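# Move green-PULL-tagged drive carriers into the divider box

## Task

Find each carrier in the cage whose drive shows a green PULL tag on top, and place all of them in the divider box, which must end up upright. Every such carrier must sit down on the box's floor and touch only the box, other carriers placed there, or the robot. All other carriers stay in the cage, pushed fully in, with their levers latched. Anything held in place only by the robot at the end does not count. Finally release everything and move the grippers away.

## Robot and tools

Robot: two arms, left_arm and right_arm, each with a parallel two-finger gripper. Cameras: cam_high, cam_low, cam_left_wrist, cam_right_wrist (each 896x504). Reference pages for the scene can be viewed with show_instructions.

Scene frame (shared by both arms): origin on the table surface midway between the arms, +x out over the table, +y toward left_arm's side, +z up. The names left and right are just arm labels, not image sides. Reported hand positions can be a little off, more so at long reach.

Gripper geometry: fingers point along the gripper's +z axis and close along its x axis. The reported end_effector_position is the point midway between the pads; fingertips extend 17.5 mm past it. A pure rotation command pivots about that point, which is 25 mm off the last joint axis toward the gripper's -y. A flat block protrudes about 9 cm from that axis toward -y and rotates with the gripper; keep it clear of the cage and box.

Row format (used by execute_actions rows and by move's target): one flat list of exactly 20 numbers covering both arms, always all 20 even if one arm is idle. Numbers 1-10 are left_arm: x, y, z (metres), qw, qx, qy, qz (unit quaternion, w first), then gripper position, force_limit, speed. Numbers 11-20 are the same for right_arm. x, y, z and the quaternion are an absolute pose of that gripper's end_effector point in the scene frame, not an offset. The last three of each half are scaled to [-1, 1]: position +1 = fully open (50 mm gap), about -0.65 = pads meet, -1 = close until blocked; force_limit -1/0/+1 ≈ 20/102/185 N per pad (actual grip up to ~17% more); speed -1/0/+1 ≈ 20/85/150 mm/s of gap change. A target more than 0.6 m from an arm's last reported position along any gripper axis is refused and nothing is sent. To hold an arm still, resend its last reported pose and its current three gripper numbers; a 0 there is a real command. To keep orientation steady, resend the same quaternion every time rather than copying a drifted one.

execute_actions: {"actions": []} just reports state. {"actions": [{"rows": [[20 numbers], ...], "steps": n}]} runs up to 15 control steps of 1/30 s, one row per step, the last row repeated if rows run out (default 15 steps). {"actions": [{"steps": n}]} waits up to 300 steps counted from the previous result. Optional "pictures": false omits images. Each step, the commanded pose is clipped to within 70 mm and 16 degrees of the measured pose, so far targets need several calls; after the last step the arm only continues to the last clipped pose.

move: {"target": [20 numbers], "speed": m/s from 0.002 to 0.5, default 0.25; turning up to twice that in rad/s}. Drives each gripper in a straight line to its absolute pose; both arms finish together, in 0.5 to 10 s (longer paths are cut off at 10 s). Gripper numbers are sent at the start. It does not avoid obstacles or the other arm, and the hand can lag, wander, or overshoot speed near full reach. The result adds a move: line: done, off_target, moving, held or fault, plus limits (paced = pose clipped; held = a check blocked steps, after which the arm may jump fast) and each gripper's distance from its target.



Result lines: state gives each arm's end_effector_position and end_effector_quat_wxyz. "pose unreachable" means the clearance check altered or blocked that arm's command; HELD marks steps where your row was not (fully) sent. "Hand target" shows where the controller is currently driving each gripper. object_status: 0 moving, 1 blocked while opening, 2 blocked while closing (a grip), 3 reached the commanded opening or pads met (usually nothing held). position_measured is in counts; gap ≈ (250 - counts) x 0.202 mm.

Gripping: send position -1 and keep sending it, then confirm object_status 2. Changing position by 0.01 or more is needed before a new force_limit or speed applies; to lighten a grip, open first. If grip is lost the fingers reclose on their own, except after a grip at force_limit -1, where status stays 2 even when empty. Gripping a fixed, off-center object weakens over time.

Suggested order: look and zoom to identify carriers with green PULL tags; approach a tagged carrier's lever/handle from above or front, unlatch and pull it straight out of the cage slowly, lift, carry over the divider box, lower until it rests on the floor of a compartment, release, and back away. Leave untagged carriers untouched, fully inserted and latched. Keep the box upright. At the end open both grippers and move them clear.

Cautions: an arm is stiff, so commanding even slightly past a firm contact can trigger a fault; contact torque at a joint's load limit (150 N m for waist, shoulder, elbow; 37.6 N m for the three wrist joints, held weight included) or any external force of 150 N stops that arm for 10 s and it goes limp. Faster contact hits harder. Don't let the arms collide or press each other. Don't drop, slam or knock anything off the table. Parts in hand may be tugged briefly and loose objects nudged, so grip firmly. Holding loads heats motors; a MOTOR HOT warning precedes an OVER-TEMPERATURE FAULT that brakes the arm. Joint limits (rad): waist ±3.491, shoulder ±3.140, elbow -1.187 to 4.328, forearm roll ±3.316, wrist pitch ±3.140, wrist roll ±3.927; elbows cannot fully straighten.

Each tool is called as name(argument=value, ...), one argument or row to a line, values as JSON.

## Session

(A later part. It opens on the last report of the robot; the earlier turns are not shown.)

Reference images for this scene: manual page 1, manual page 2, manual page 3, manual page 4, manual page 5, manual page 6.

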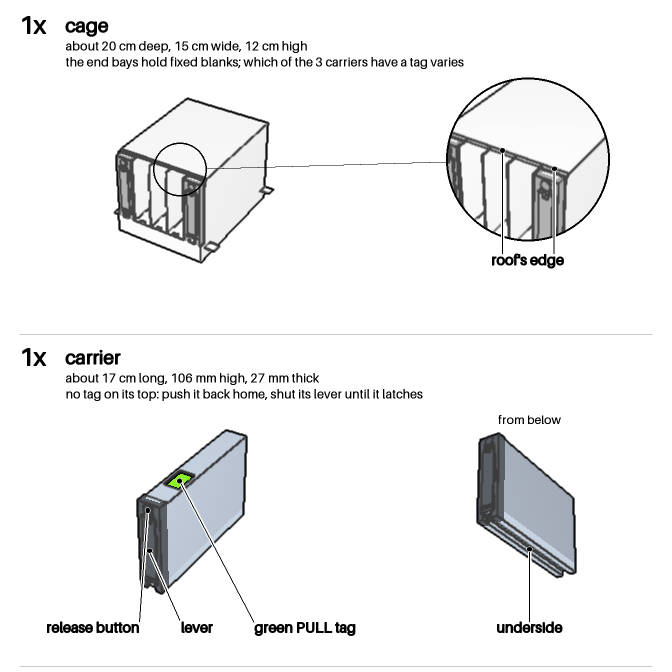

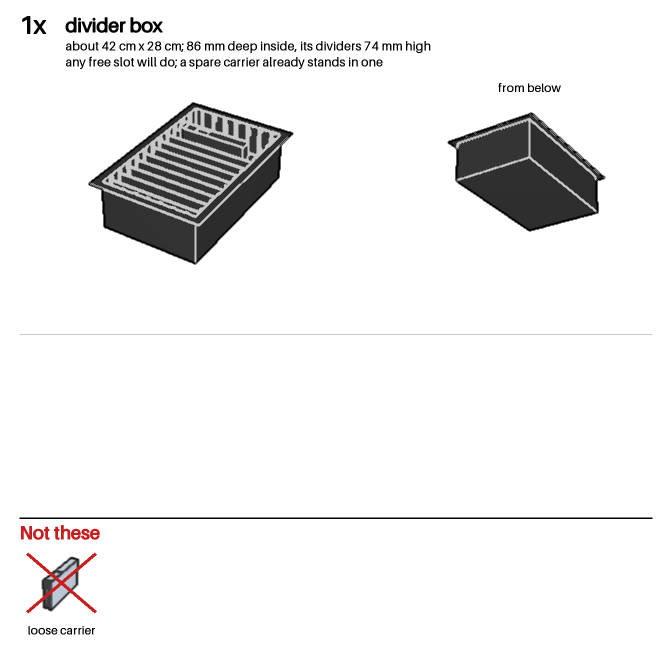

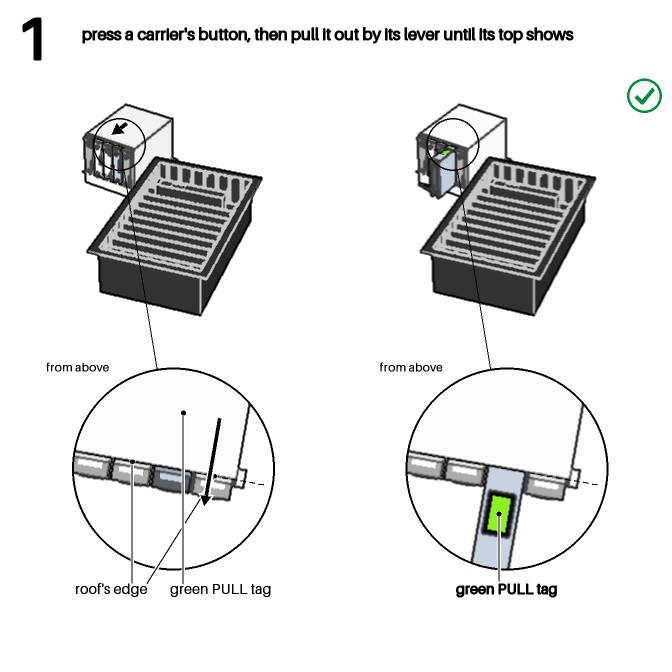

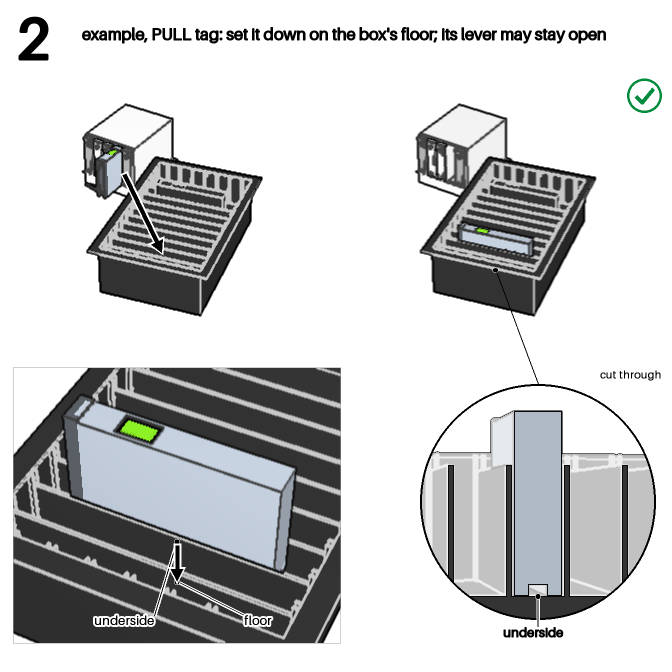

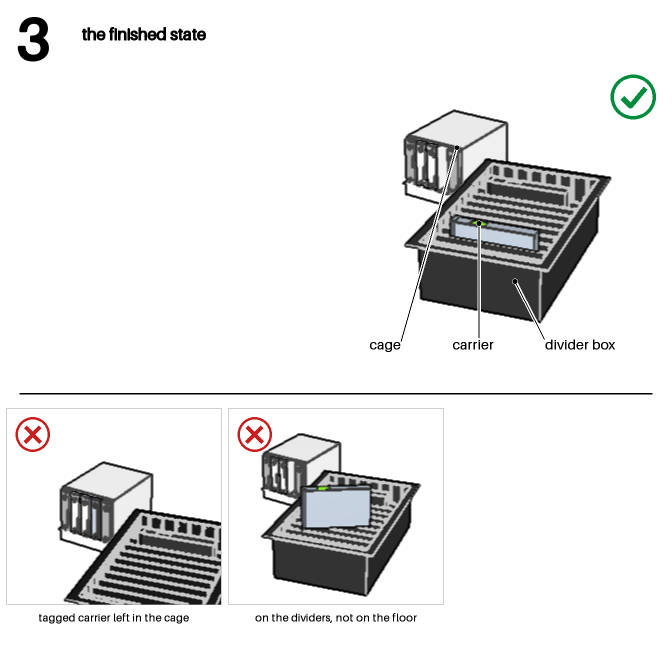

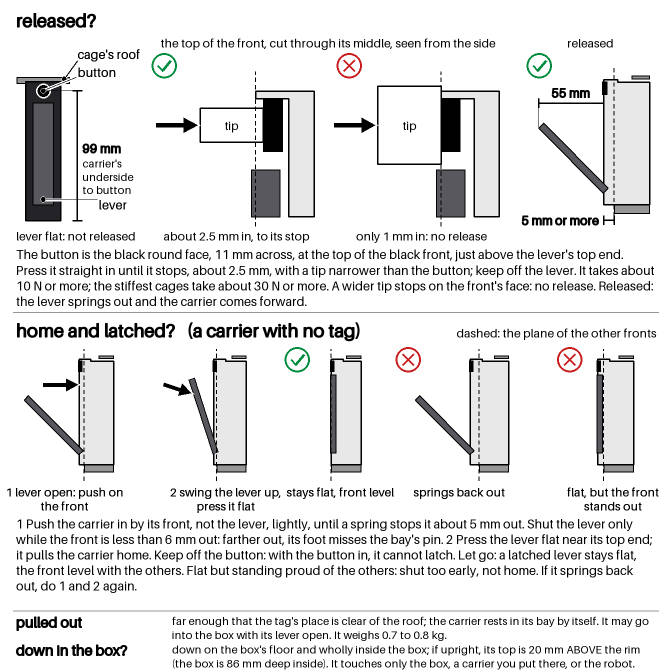

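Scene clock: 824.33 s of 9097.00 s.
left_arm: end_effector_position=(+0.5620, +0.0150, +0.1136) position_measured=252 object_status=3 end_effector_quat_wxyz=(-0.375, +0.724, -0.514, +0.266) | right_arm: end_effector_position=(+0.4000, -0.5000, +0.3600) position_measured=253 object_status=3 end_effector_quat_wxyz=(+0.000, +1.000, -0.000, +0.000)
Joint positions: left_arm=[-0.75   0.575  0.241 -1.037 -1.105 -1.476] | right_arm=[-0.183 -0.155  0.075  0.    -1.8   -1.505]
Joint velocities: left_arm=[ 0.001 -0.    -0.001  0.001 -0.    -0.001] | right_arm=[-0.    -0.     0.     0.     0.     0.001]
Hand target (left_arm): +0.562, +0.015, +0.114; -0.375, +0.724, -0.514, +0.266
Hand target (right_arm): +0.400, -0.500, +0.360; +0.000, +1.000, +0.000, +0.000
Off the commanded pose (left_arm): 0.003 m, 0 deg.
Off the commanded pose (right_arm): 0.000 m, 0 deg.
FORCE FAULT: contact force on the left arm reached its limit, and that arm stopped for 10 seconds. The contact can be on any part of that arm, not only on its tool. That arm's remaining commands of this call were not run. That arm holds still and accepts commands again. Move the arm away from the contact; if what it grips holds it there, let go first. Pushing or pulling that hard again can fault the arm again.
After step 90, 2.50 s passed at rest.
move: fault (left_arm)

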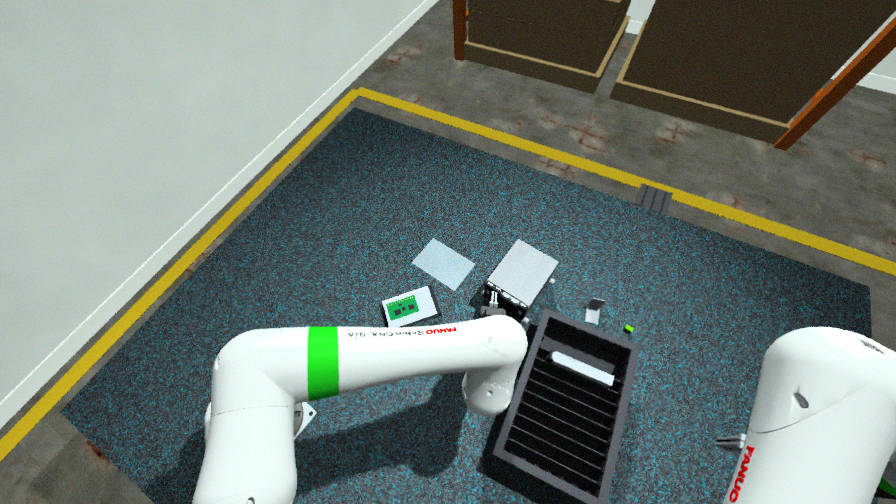

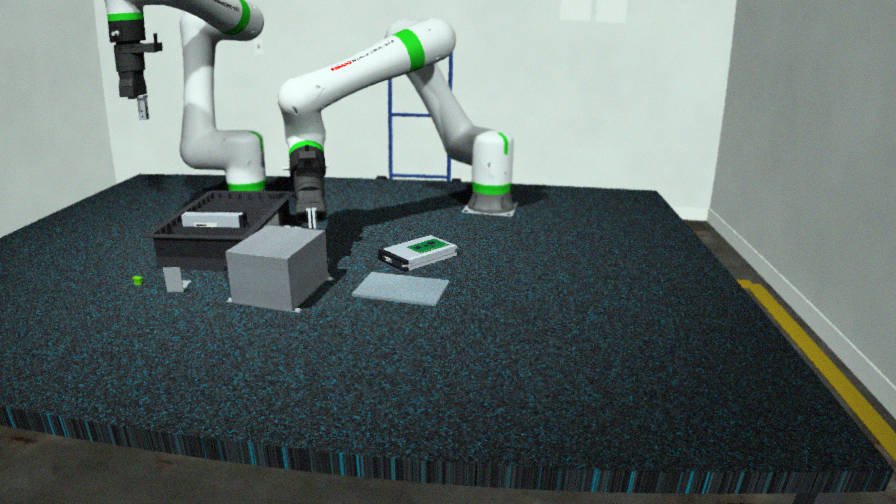

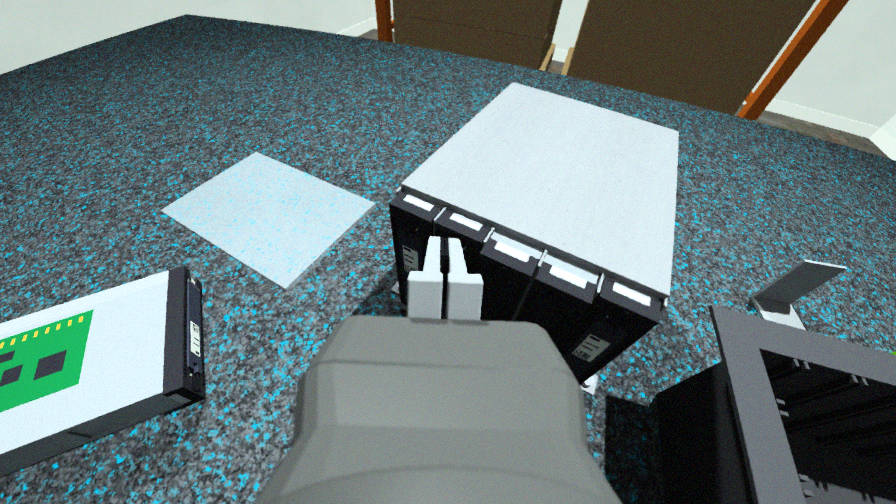

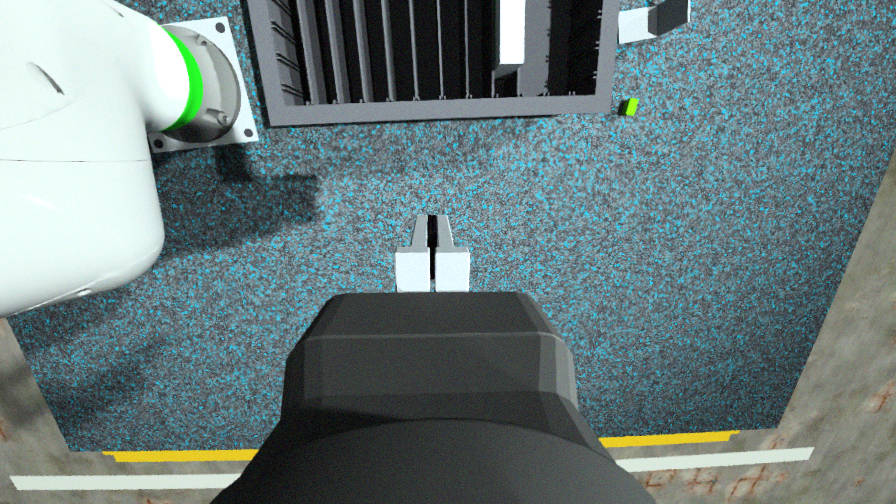

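move(
  target=[0.5560,0.0160,0.1140, 0.3760,-0.7222,0.5151,-0.2681, -1,-0.5,0.5, 0.40,-0.50,0.36, 0,1,0,0, -1,0,0.5],
  speed=0.015,
)

zoom_image(
  camera="cam_left_wrist",
  region=[400, 175, 520, 265],
)

Scene clock: 830.97 s of 9097.00 s.
left_arm: end_effector_position=(+0.5561, +0.0160, +0.1140) position_measured=252 object_status=3 end_effector_quat_wxyz=(-0.376, +0.722, -0.515, +0.268) | right_arm: end_effector_position=(+0.4000, -0.5000, +0.3600) position_measured=253 object_status=3 end_effector_quat_wxyz=(+0.000, +1.000, -0.000, +0.000)
Joint positions: left_arm=[-0.759  0.565  0.224 -1.044 -1.105 -1.466] | right_arm=[-0.183 -0.155  0.075  0.    -1.8   -1.505]
Joint velocities: left_arm=[-0.004 -0.001 -0.002 -0.002 -0.001  0.001] | right_arm=[ 0.    -0.    -0.     0.     0.     0.001]
Hand target (left_arm): +0.556, +0.016, +0.114; -0.376, +0.722, -0.515, +0.268
Hand target (right_arm): +0.400, -0.500, +0.360; +0.000, +1.000, +0.000, +0.000
Off the commanded pose (left_arm): 0.000 m, 0 deg.
Off the commanded pose (right_arm): 0.000 m, 0 deg.
After step 90, 2.93 s passed at rest.
move: done

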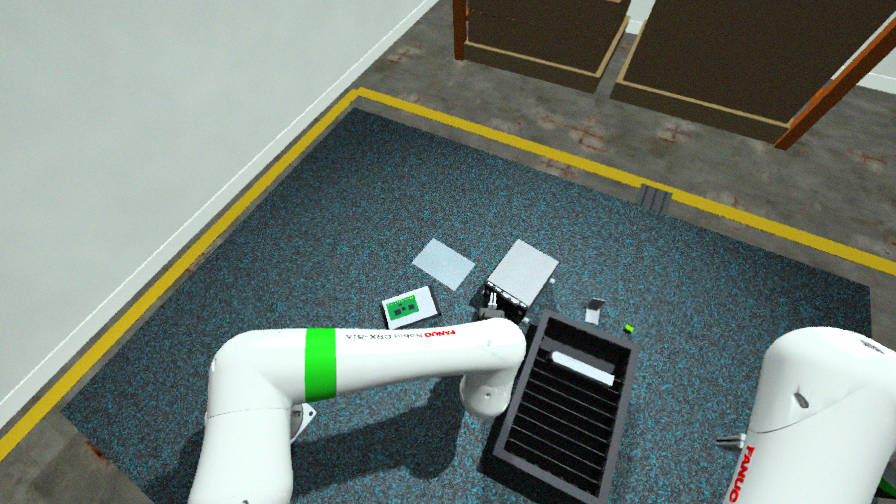

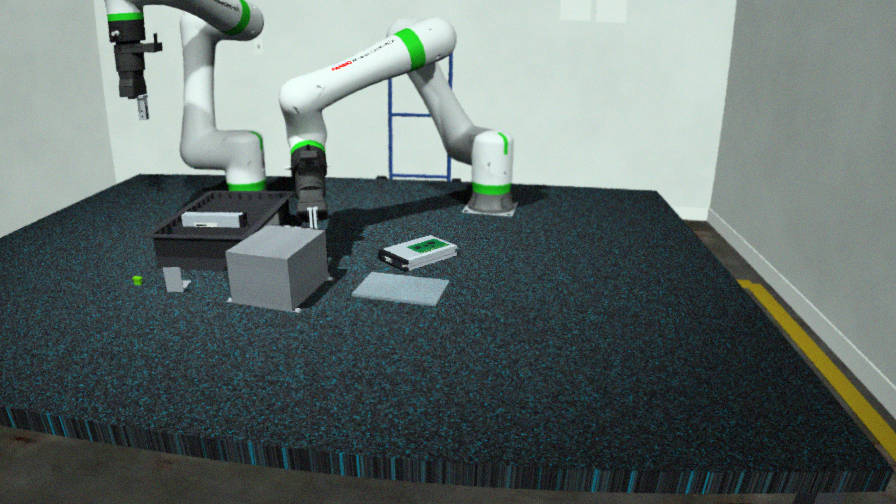

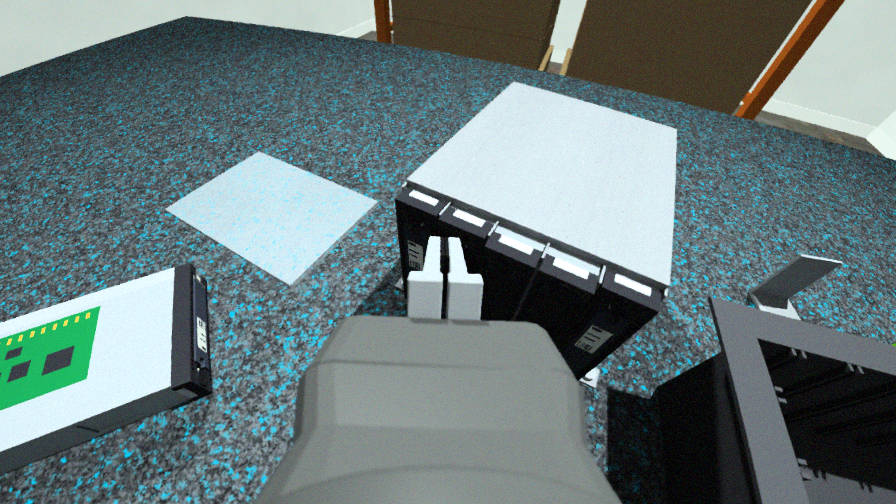

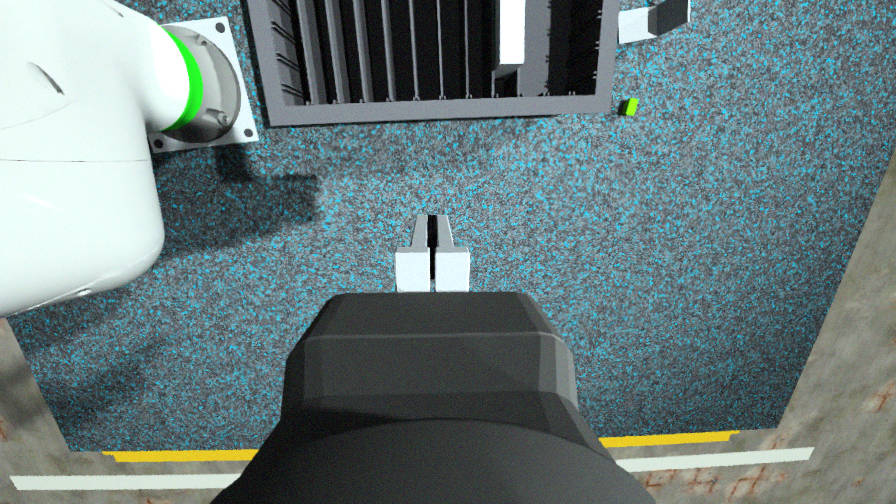

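Region (400, 175, 520, 265) of cam_left_wrist's 896x504 image, scaled by 4.200, with more detail than that image has; it fills the top 378 rows of this view, and the rest is white.

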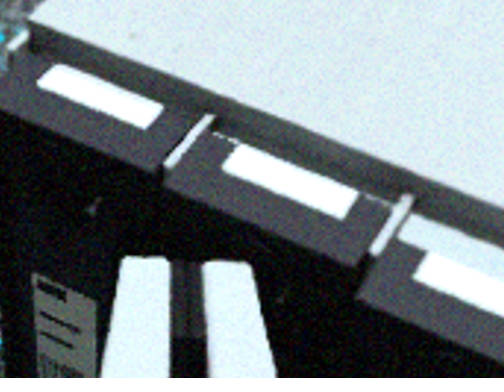

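move(
  target=[0.5500,0.0170,0.1370, 0.3760,-0.7222,0.5151,-0.2681, -1,-0.5,0.5, 0.40,-0.46,0.36, 0,1,0,0, -1,0,0.5],
  speed=0.06,
)

move(
  target=[0.5296,-0.0347,0.1350, 0,0.6514,-0.7587,0, -0.02,0,0.5, 0.40,-0.40,0.34, 0,0.6514,-0.7587,0, 0.54,0,0.5],
  speed=0.25,
)

Scene clock: 876.60 s of 9097.00 s.
left_arm: end_effector_position=(+0.5500, +0.0170, +0.1369) position_measured=252 object_status=3 end_effector_quat_wxyz=(-0.376, +0.722, -0.515, +0.268) | right_arm: end_effector_position=(+0.4000, -0.4602, +0.3600) position_measured=253 object_status=3 end_effector_quat_wxyz=(+0.000, +1.000, -0.000, +0.000)
Joint positions: left_arm=[-0.763  0.526  0.222 -1.028 -1.127 -1.499] | right_arm=[-0.068 -0.191  0.045  0.    -1.806 -1.62 ]
Joint velocities: left_arm=[-0.    -0.001  0.     0.     0.002 -0.001] | right_arm=[ 0.004 -0.001 -0.001  0.001  0.    -0.003]
Hand target (left_arm): +0.550, +0.017, +0.137; -0.376, +0.722, -0.515, +0.268
Hand target (right_arm): +0.400, -0.460, +0.360; +0.000, +1.000, -0.000, +0.000
Off the commanded pose (left_arm): 0.000 m, 0 deg.
Off the commanded pose (right_arm): 0.000 m, 0 deg.
After step 90, 41.63 s passed at rest.
move: done

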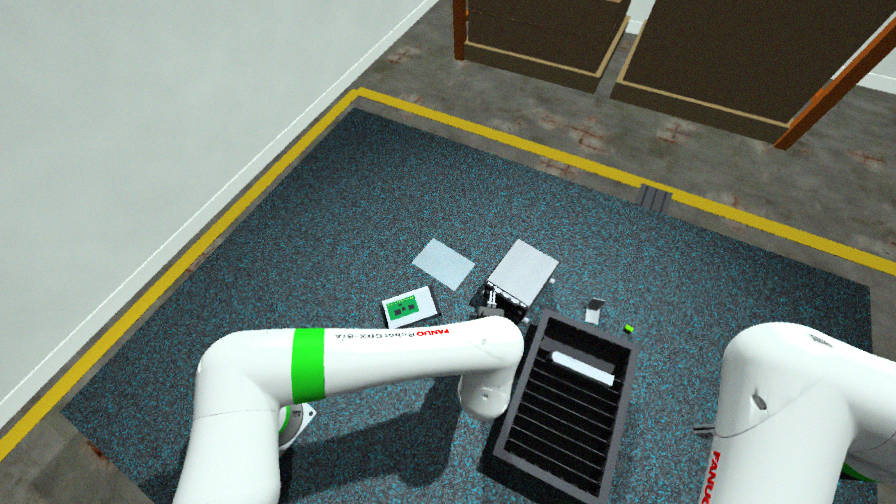

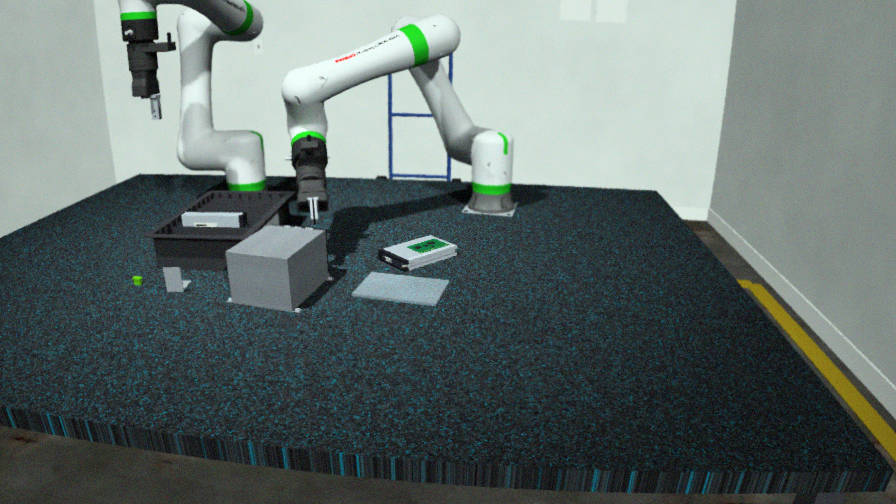

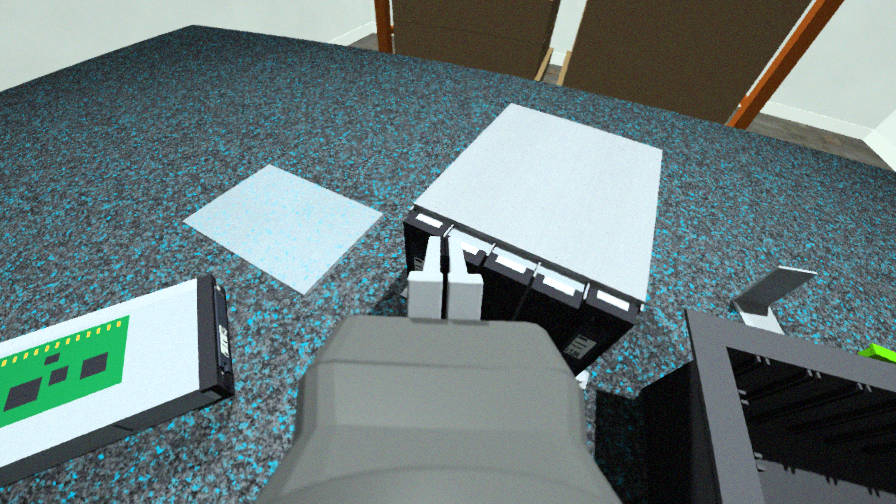

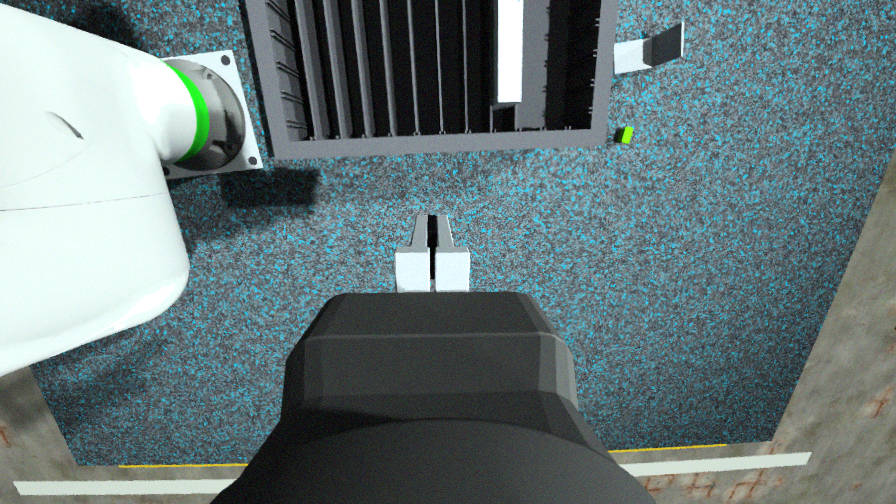

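Scene clock: 880.50 s of 9097.00 s.
left_arm: end_effector_position=(+0.5293, -0.0349, +0.1351) position_measured=155 object_status=3 end_effector_quat_wxyz=(+0.001, +0.650, -0.760, +0.001) | right_arm: end_effector_position=(+0.4000, -0.4002, +0.3400) position_measured=72 object_status=3 end_effector_quat_wxyz=(-0.000, -0.652, +0.759, -0.000)
Joint positions: left_arm=[-0.381  0.68   0.585  0.002 -1.474 -2.774] | right_arm=[ 0.222 -0.309 -0.093  0.001 -1.787 -3.633]
Joint velocities: left_arm=[-0.     0.002  0.004  0.001 -0.005 -0.001] | right_arm=[ 0.002  0.    -0.001  0.001  0.    -0.006]
Hand target (left_arm): +0.529, -0.035, +0.135; -0.001, -0.650, +0.760, -0.001
Hand target (right_arm): +0.400, -0.400, +0.340; -0.000, -0.651, +0.759, -0.000
Off the commanded pose (left_arm): 0.000 m, 0 deg.
Off the commanded pose (right_arm): 0.000 m, 0 deg.
move: done

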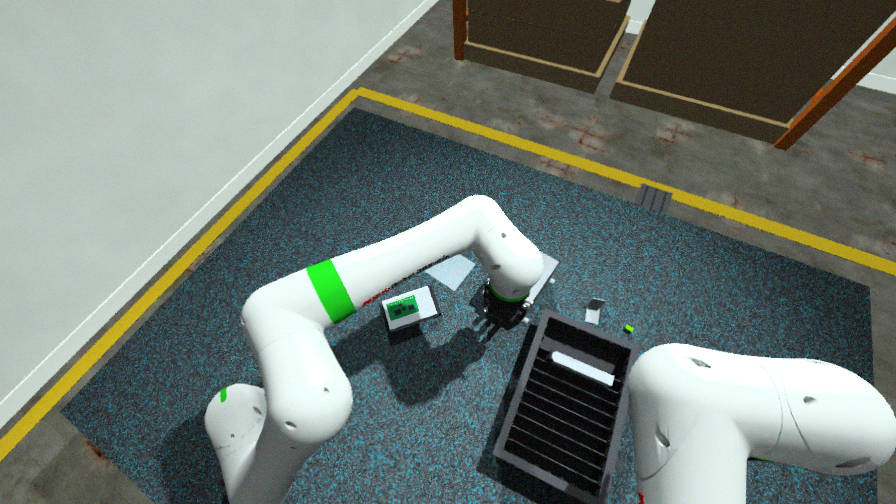

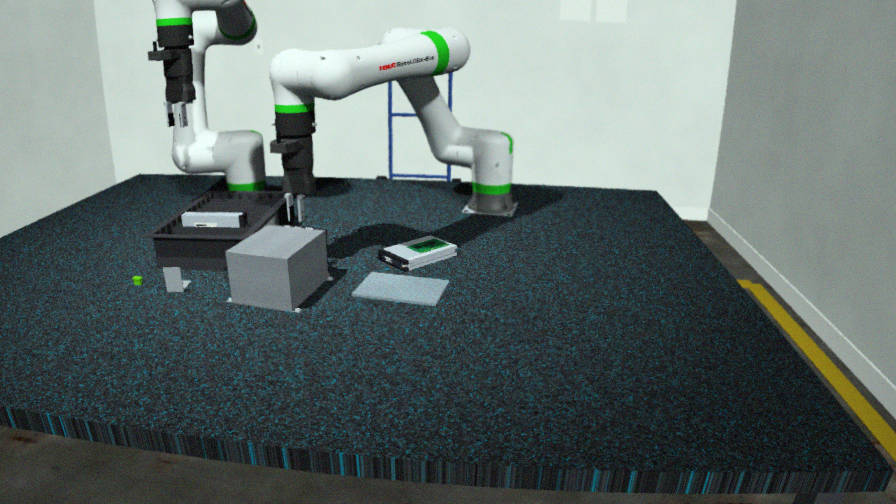

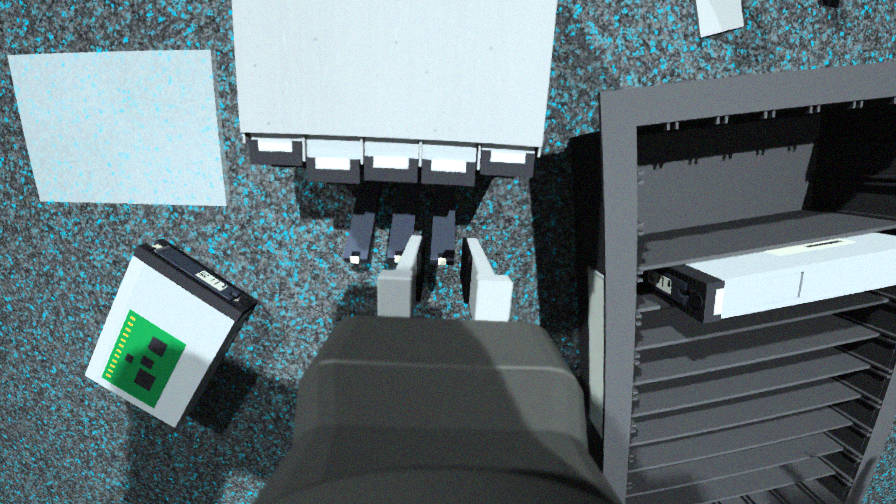

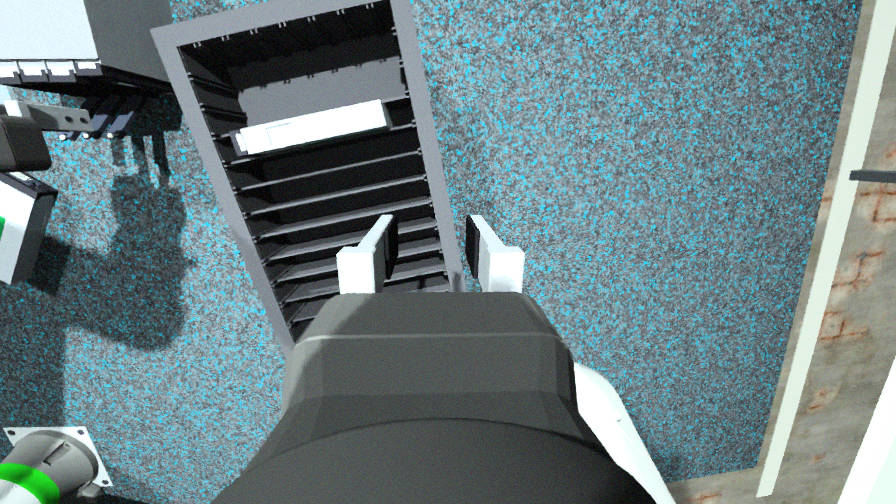

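move(
  target=[0.5294,-0.0348,0.0670, 0,0.6514,-0.7587,0, -0.02,0,0.5, 0.41,-0.36,0.33, 0,1,0,0, 0.54,0,0.5],
  speed=0.25,
)

move(
  target=[0.5294,-0.0348,0.0670, 0,0.6514,-0.7587,0, -1,-0.3,-0.3, 0.41,-0.36,0.33, 0,1,0,0, 0.54,0,0.5],
  speed=0.05,
)

Scene clock: 912.97 s of 9097.00 s.
left_arm: end_effector_position=(+0.5295, -0.0348, +0.0670) position_measured=155 object_status=3 end_effector_quat_wxyz=(-0.000, +0.651, -0.759, -0.000) | right_arm: end_effector_position=(+0.4099, -0.3599, +0.3300) position_measured=72 object_status=3 end_effector_quat_wxyz=(+0.000, +1.000, -0.000, +0.000)
Joint positions: left_arm=[-0.382  0.714  0.479 -0.    -1.336 -2.771] | right_arm=[ 0.22  -0.226 -0.054  0.    -1.742 -1.908]
Joint velocities: left_arm=[-0.001 -0.     0.    -0.     0.001 -0.001] | right_arm=[-0.004  0.001  0.001 -0.    -0.     0.007]
Hand target (left_arm): +0.529, -0.035, +0.067; +0.000, -0.651, +0.759, +0.000
Hand target (right_arm): +0.410, -0.360, +0.330; +0.000, +1.000, +0.000, -0.000
Off the commanded pose (left_arm): 0.000 m, 0 deg.
Off the commanded pose (right_arm): 0.000 m, 0 deg.
After step 90, 25.60 s passed at rest.
move: done

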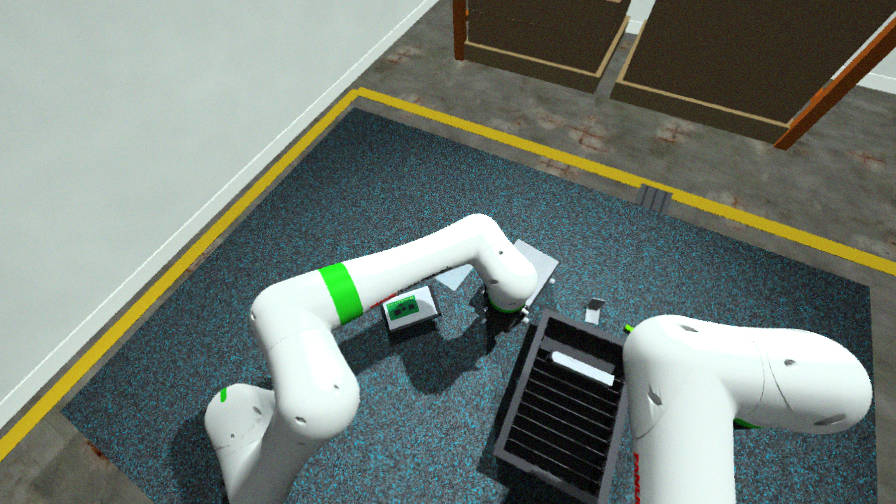

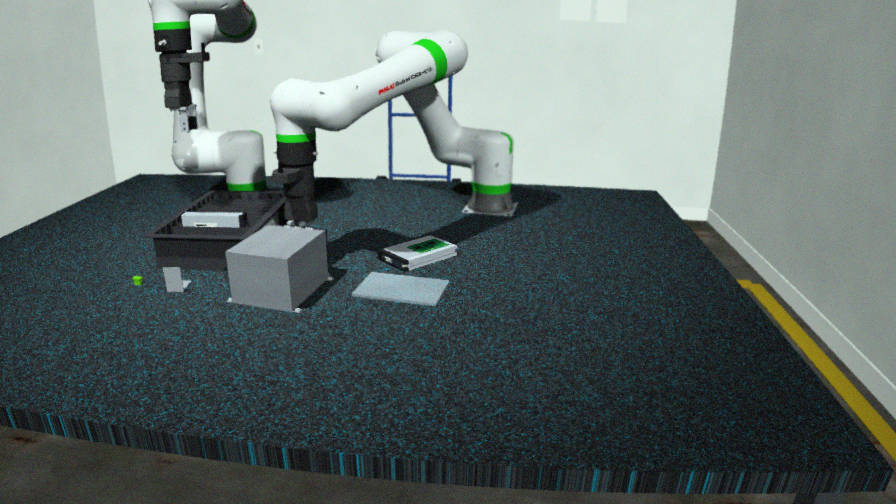

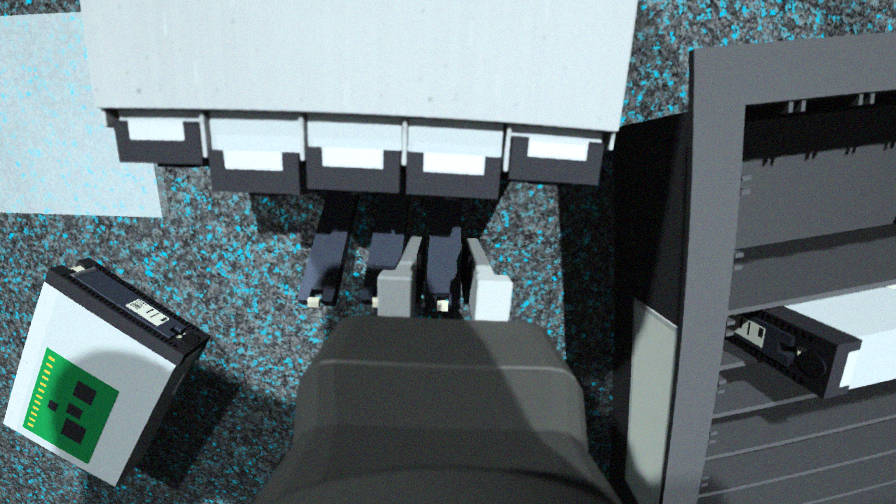

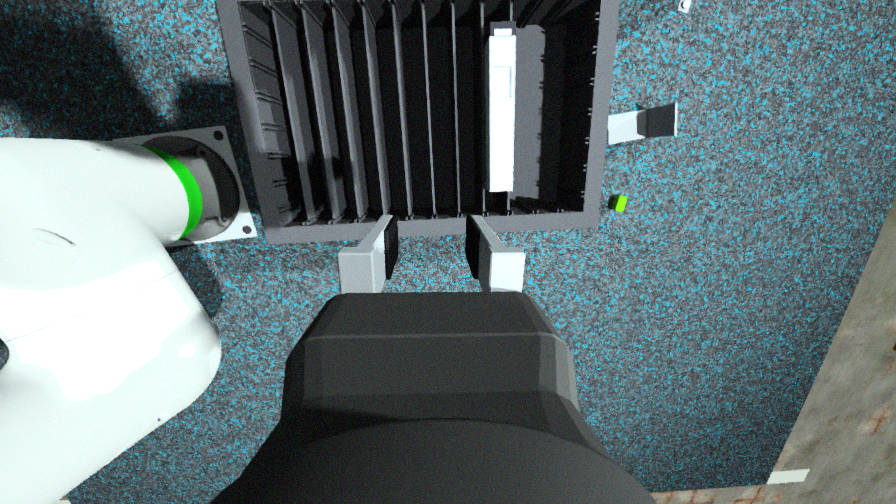

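Scene clock: 913.67 s of 9097.00 s.
left_arm: end_effector_position=(+0.5294, -0.0348, +0.0670) position_measured=174 object_status=2 end_effector_quat_wxyz=(+0.000, +0.651, -0.759, -0.000) | right_arm: end_effector_position=(+0.4100, -0.3600, +0.3300) position_measured=72 object_status=3 end_effector_quat_wxyz=(+0.000, +1.000, +0.000, -0.000)
Joint positions: left_arm=[-0.382  0.714  0.479 -0.    -1.336 -2.771] | right_arm=[ 0.219 -0.226 -0.054 -0.    -1.742 -1.907]
Joint velocities: left_arm=[ 0.    -0.    -0.    -0.     0.     0.001] | right_arm=[ 0. -0. -0. -0. -0.  0.]
Hand target (left_arm): +0.529, -0.035, +0.067; +0.000, -0.651, +0.759, +0.000
Hand target (right_arm): +0.410, -0.360, +0.330; -0.000, +1.000, +0.000, -0.000
Off the commanded pose (left_arm): 0.000 m, 0 deg.
Off the commanded pose (right_arm): 0.000 m, 0 deg.
move: done

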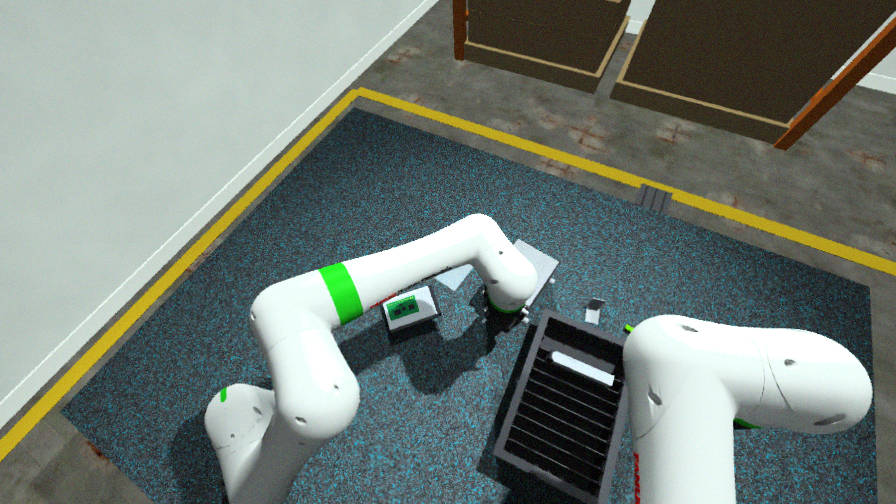

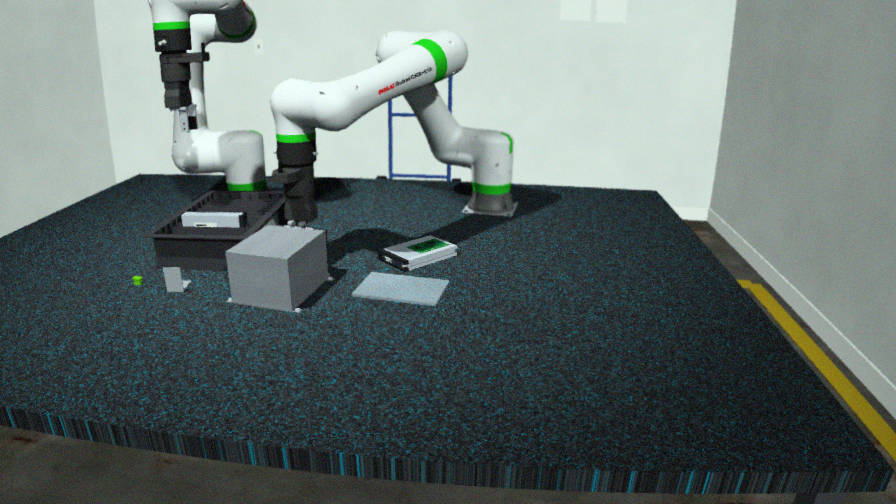

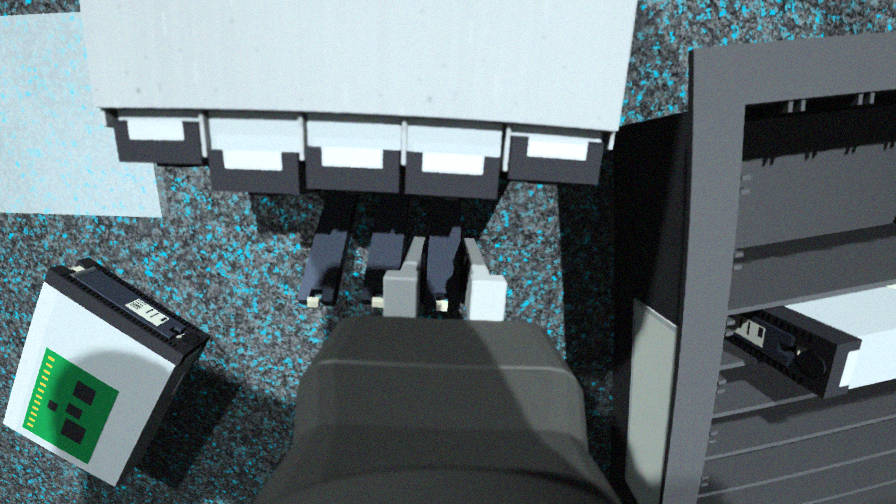

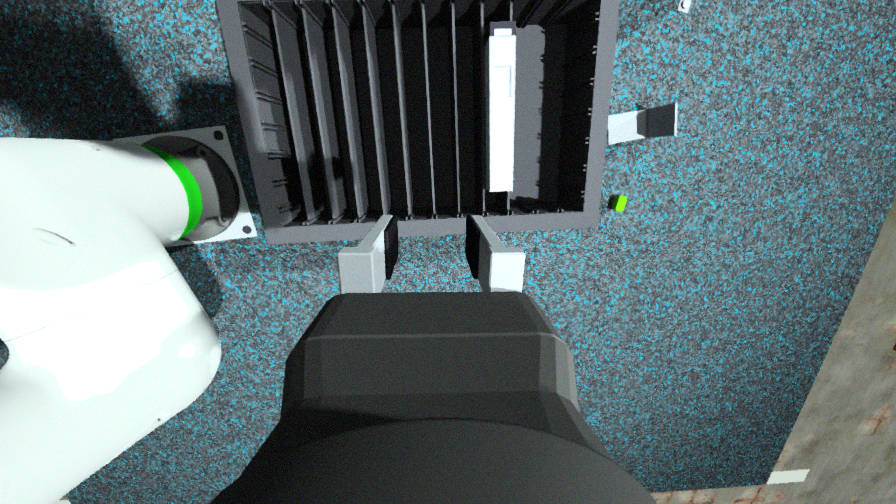

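move(
  target=[0.4850,-0.0278,0.0670, 0,0.6514,-0.7587,0, -1,-0.3,-0.3, 0.41,-0.36,0.33, 0,0.7587,0.6514,0, 0.54,0,0.5],
  speed=0.25,
)

Scene clock: 933.30 s of 9097.00 s.
left_arm: end_effector_position=(+0.4850, -0.0277, +0.0670) position_measured=174 object_status=2 end_effector_quat_wxyz=(-0.000, +0.651, -0.759, -0.000) | right_arm: end_effector_position=(+0.4101, -0.3600, +0.3301) position_measured=72 object_status=3 end_effector_quat_wxyz=(+0.000, +0.759, +0.651, +0.000)
Joint positions: left_arm=[-0.406  0.615  0.32  -0.    -1.276 -2.746] | right_arm=[ 0.252 -0.162 -0.003  0.    -1.73  -0.522]
Joint velocities: left_arm=[-0.002 -0.    -0.001 -0.001  0.001  0.   ] | right_arm=[-0.001  0.001  0.    -0.001 -0.     0.005]
Hand target (left_arm): +0.485, -0.028, +0.067; +0.000, -0.651, +0.759, +0.000
Hand target (right_arm): +0.410, -0.360, +0.330; +0.000, +0.759, +0.651, -0.000
Off the commanded pose (left_arm): 0.000 m, 0 deg.
Off the commanded pose (right_arm): 0.000 m, 0 deg.
After step 90, 13.37 s passed at rest.
move: done

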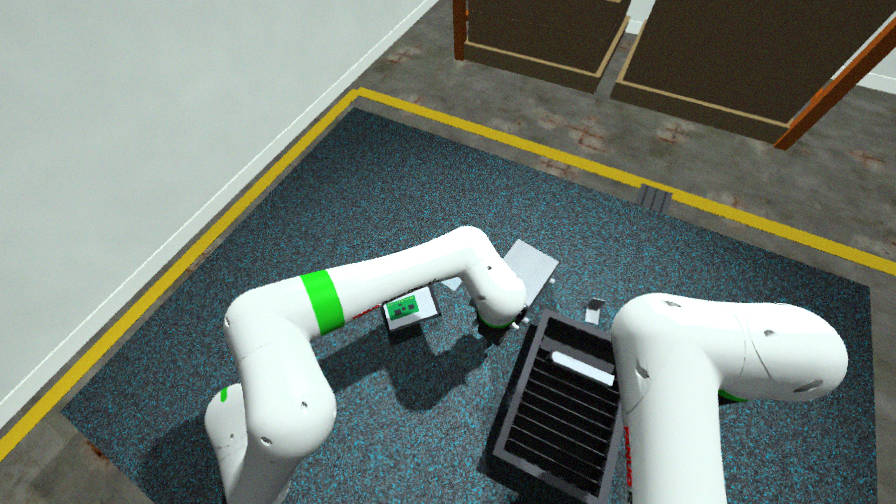

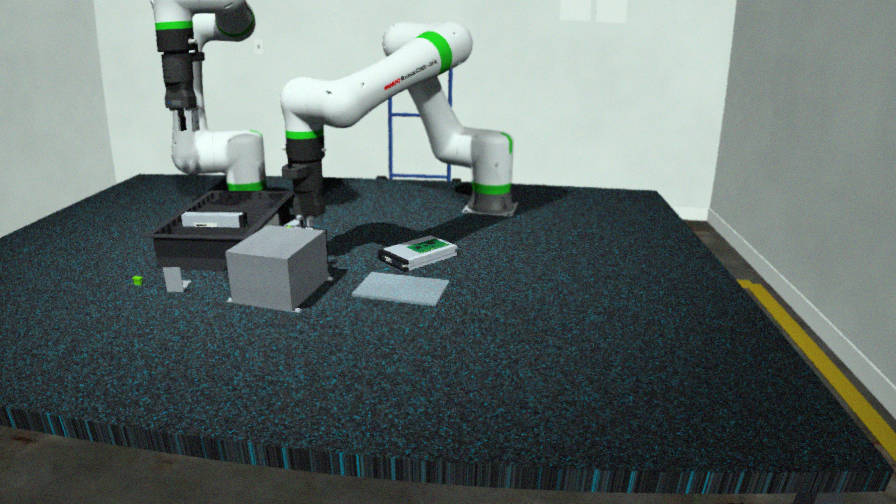

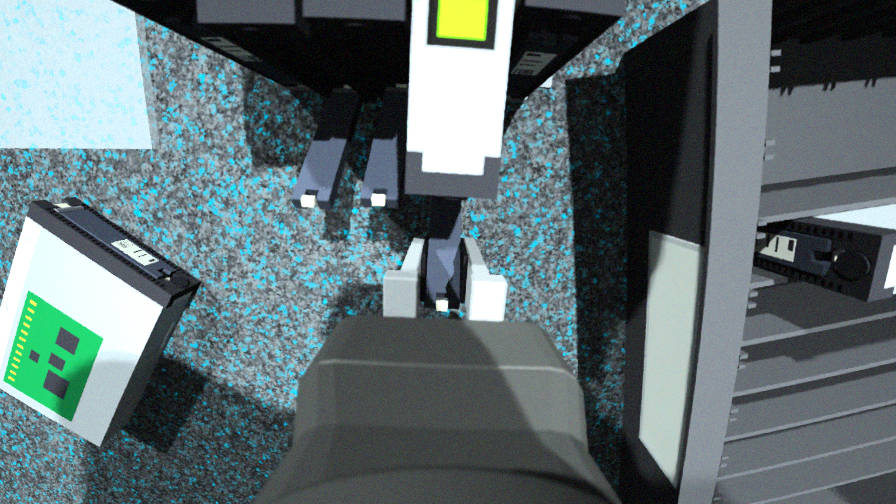

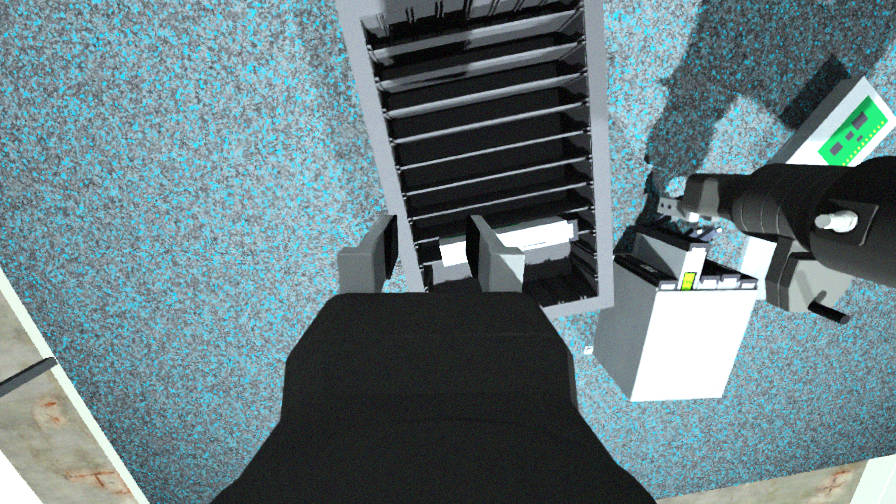

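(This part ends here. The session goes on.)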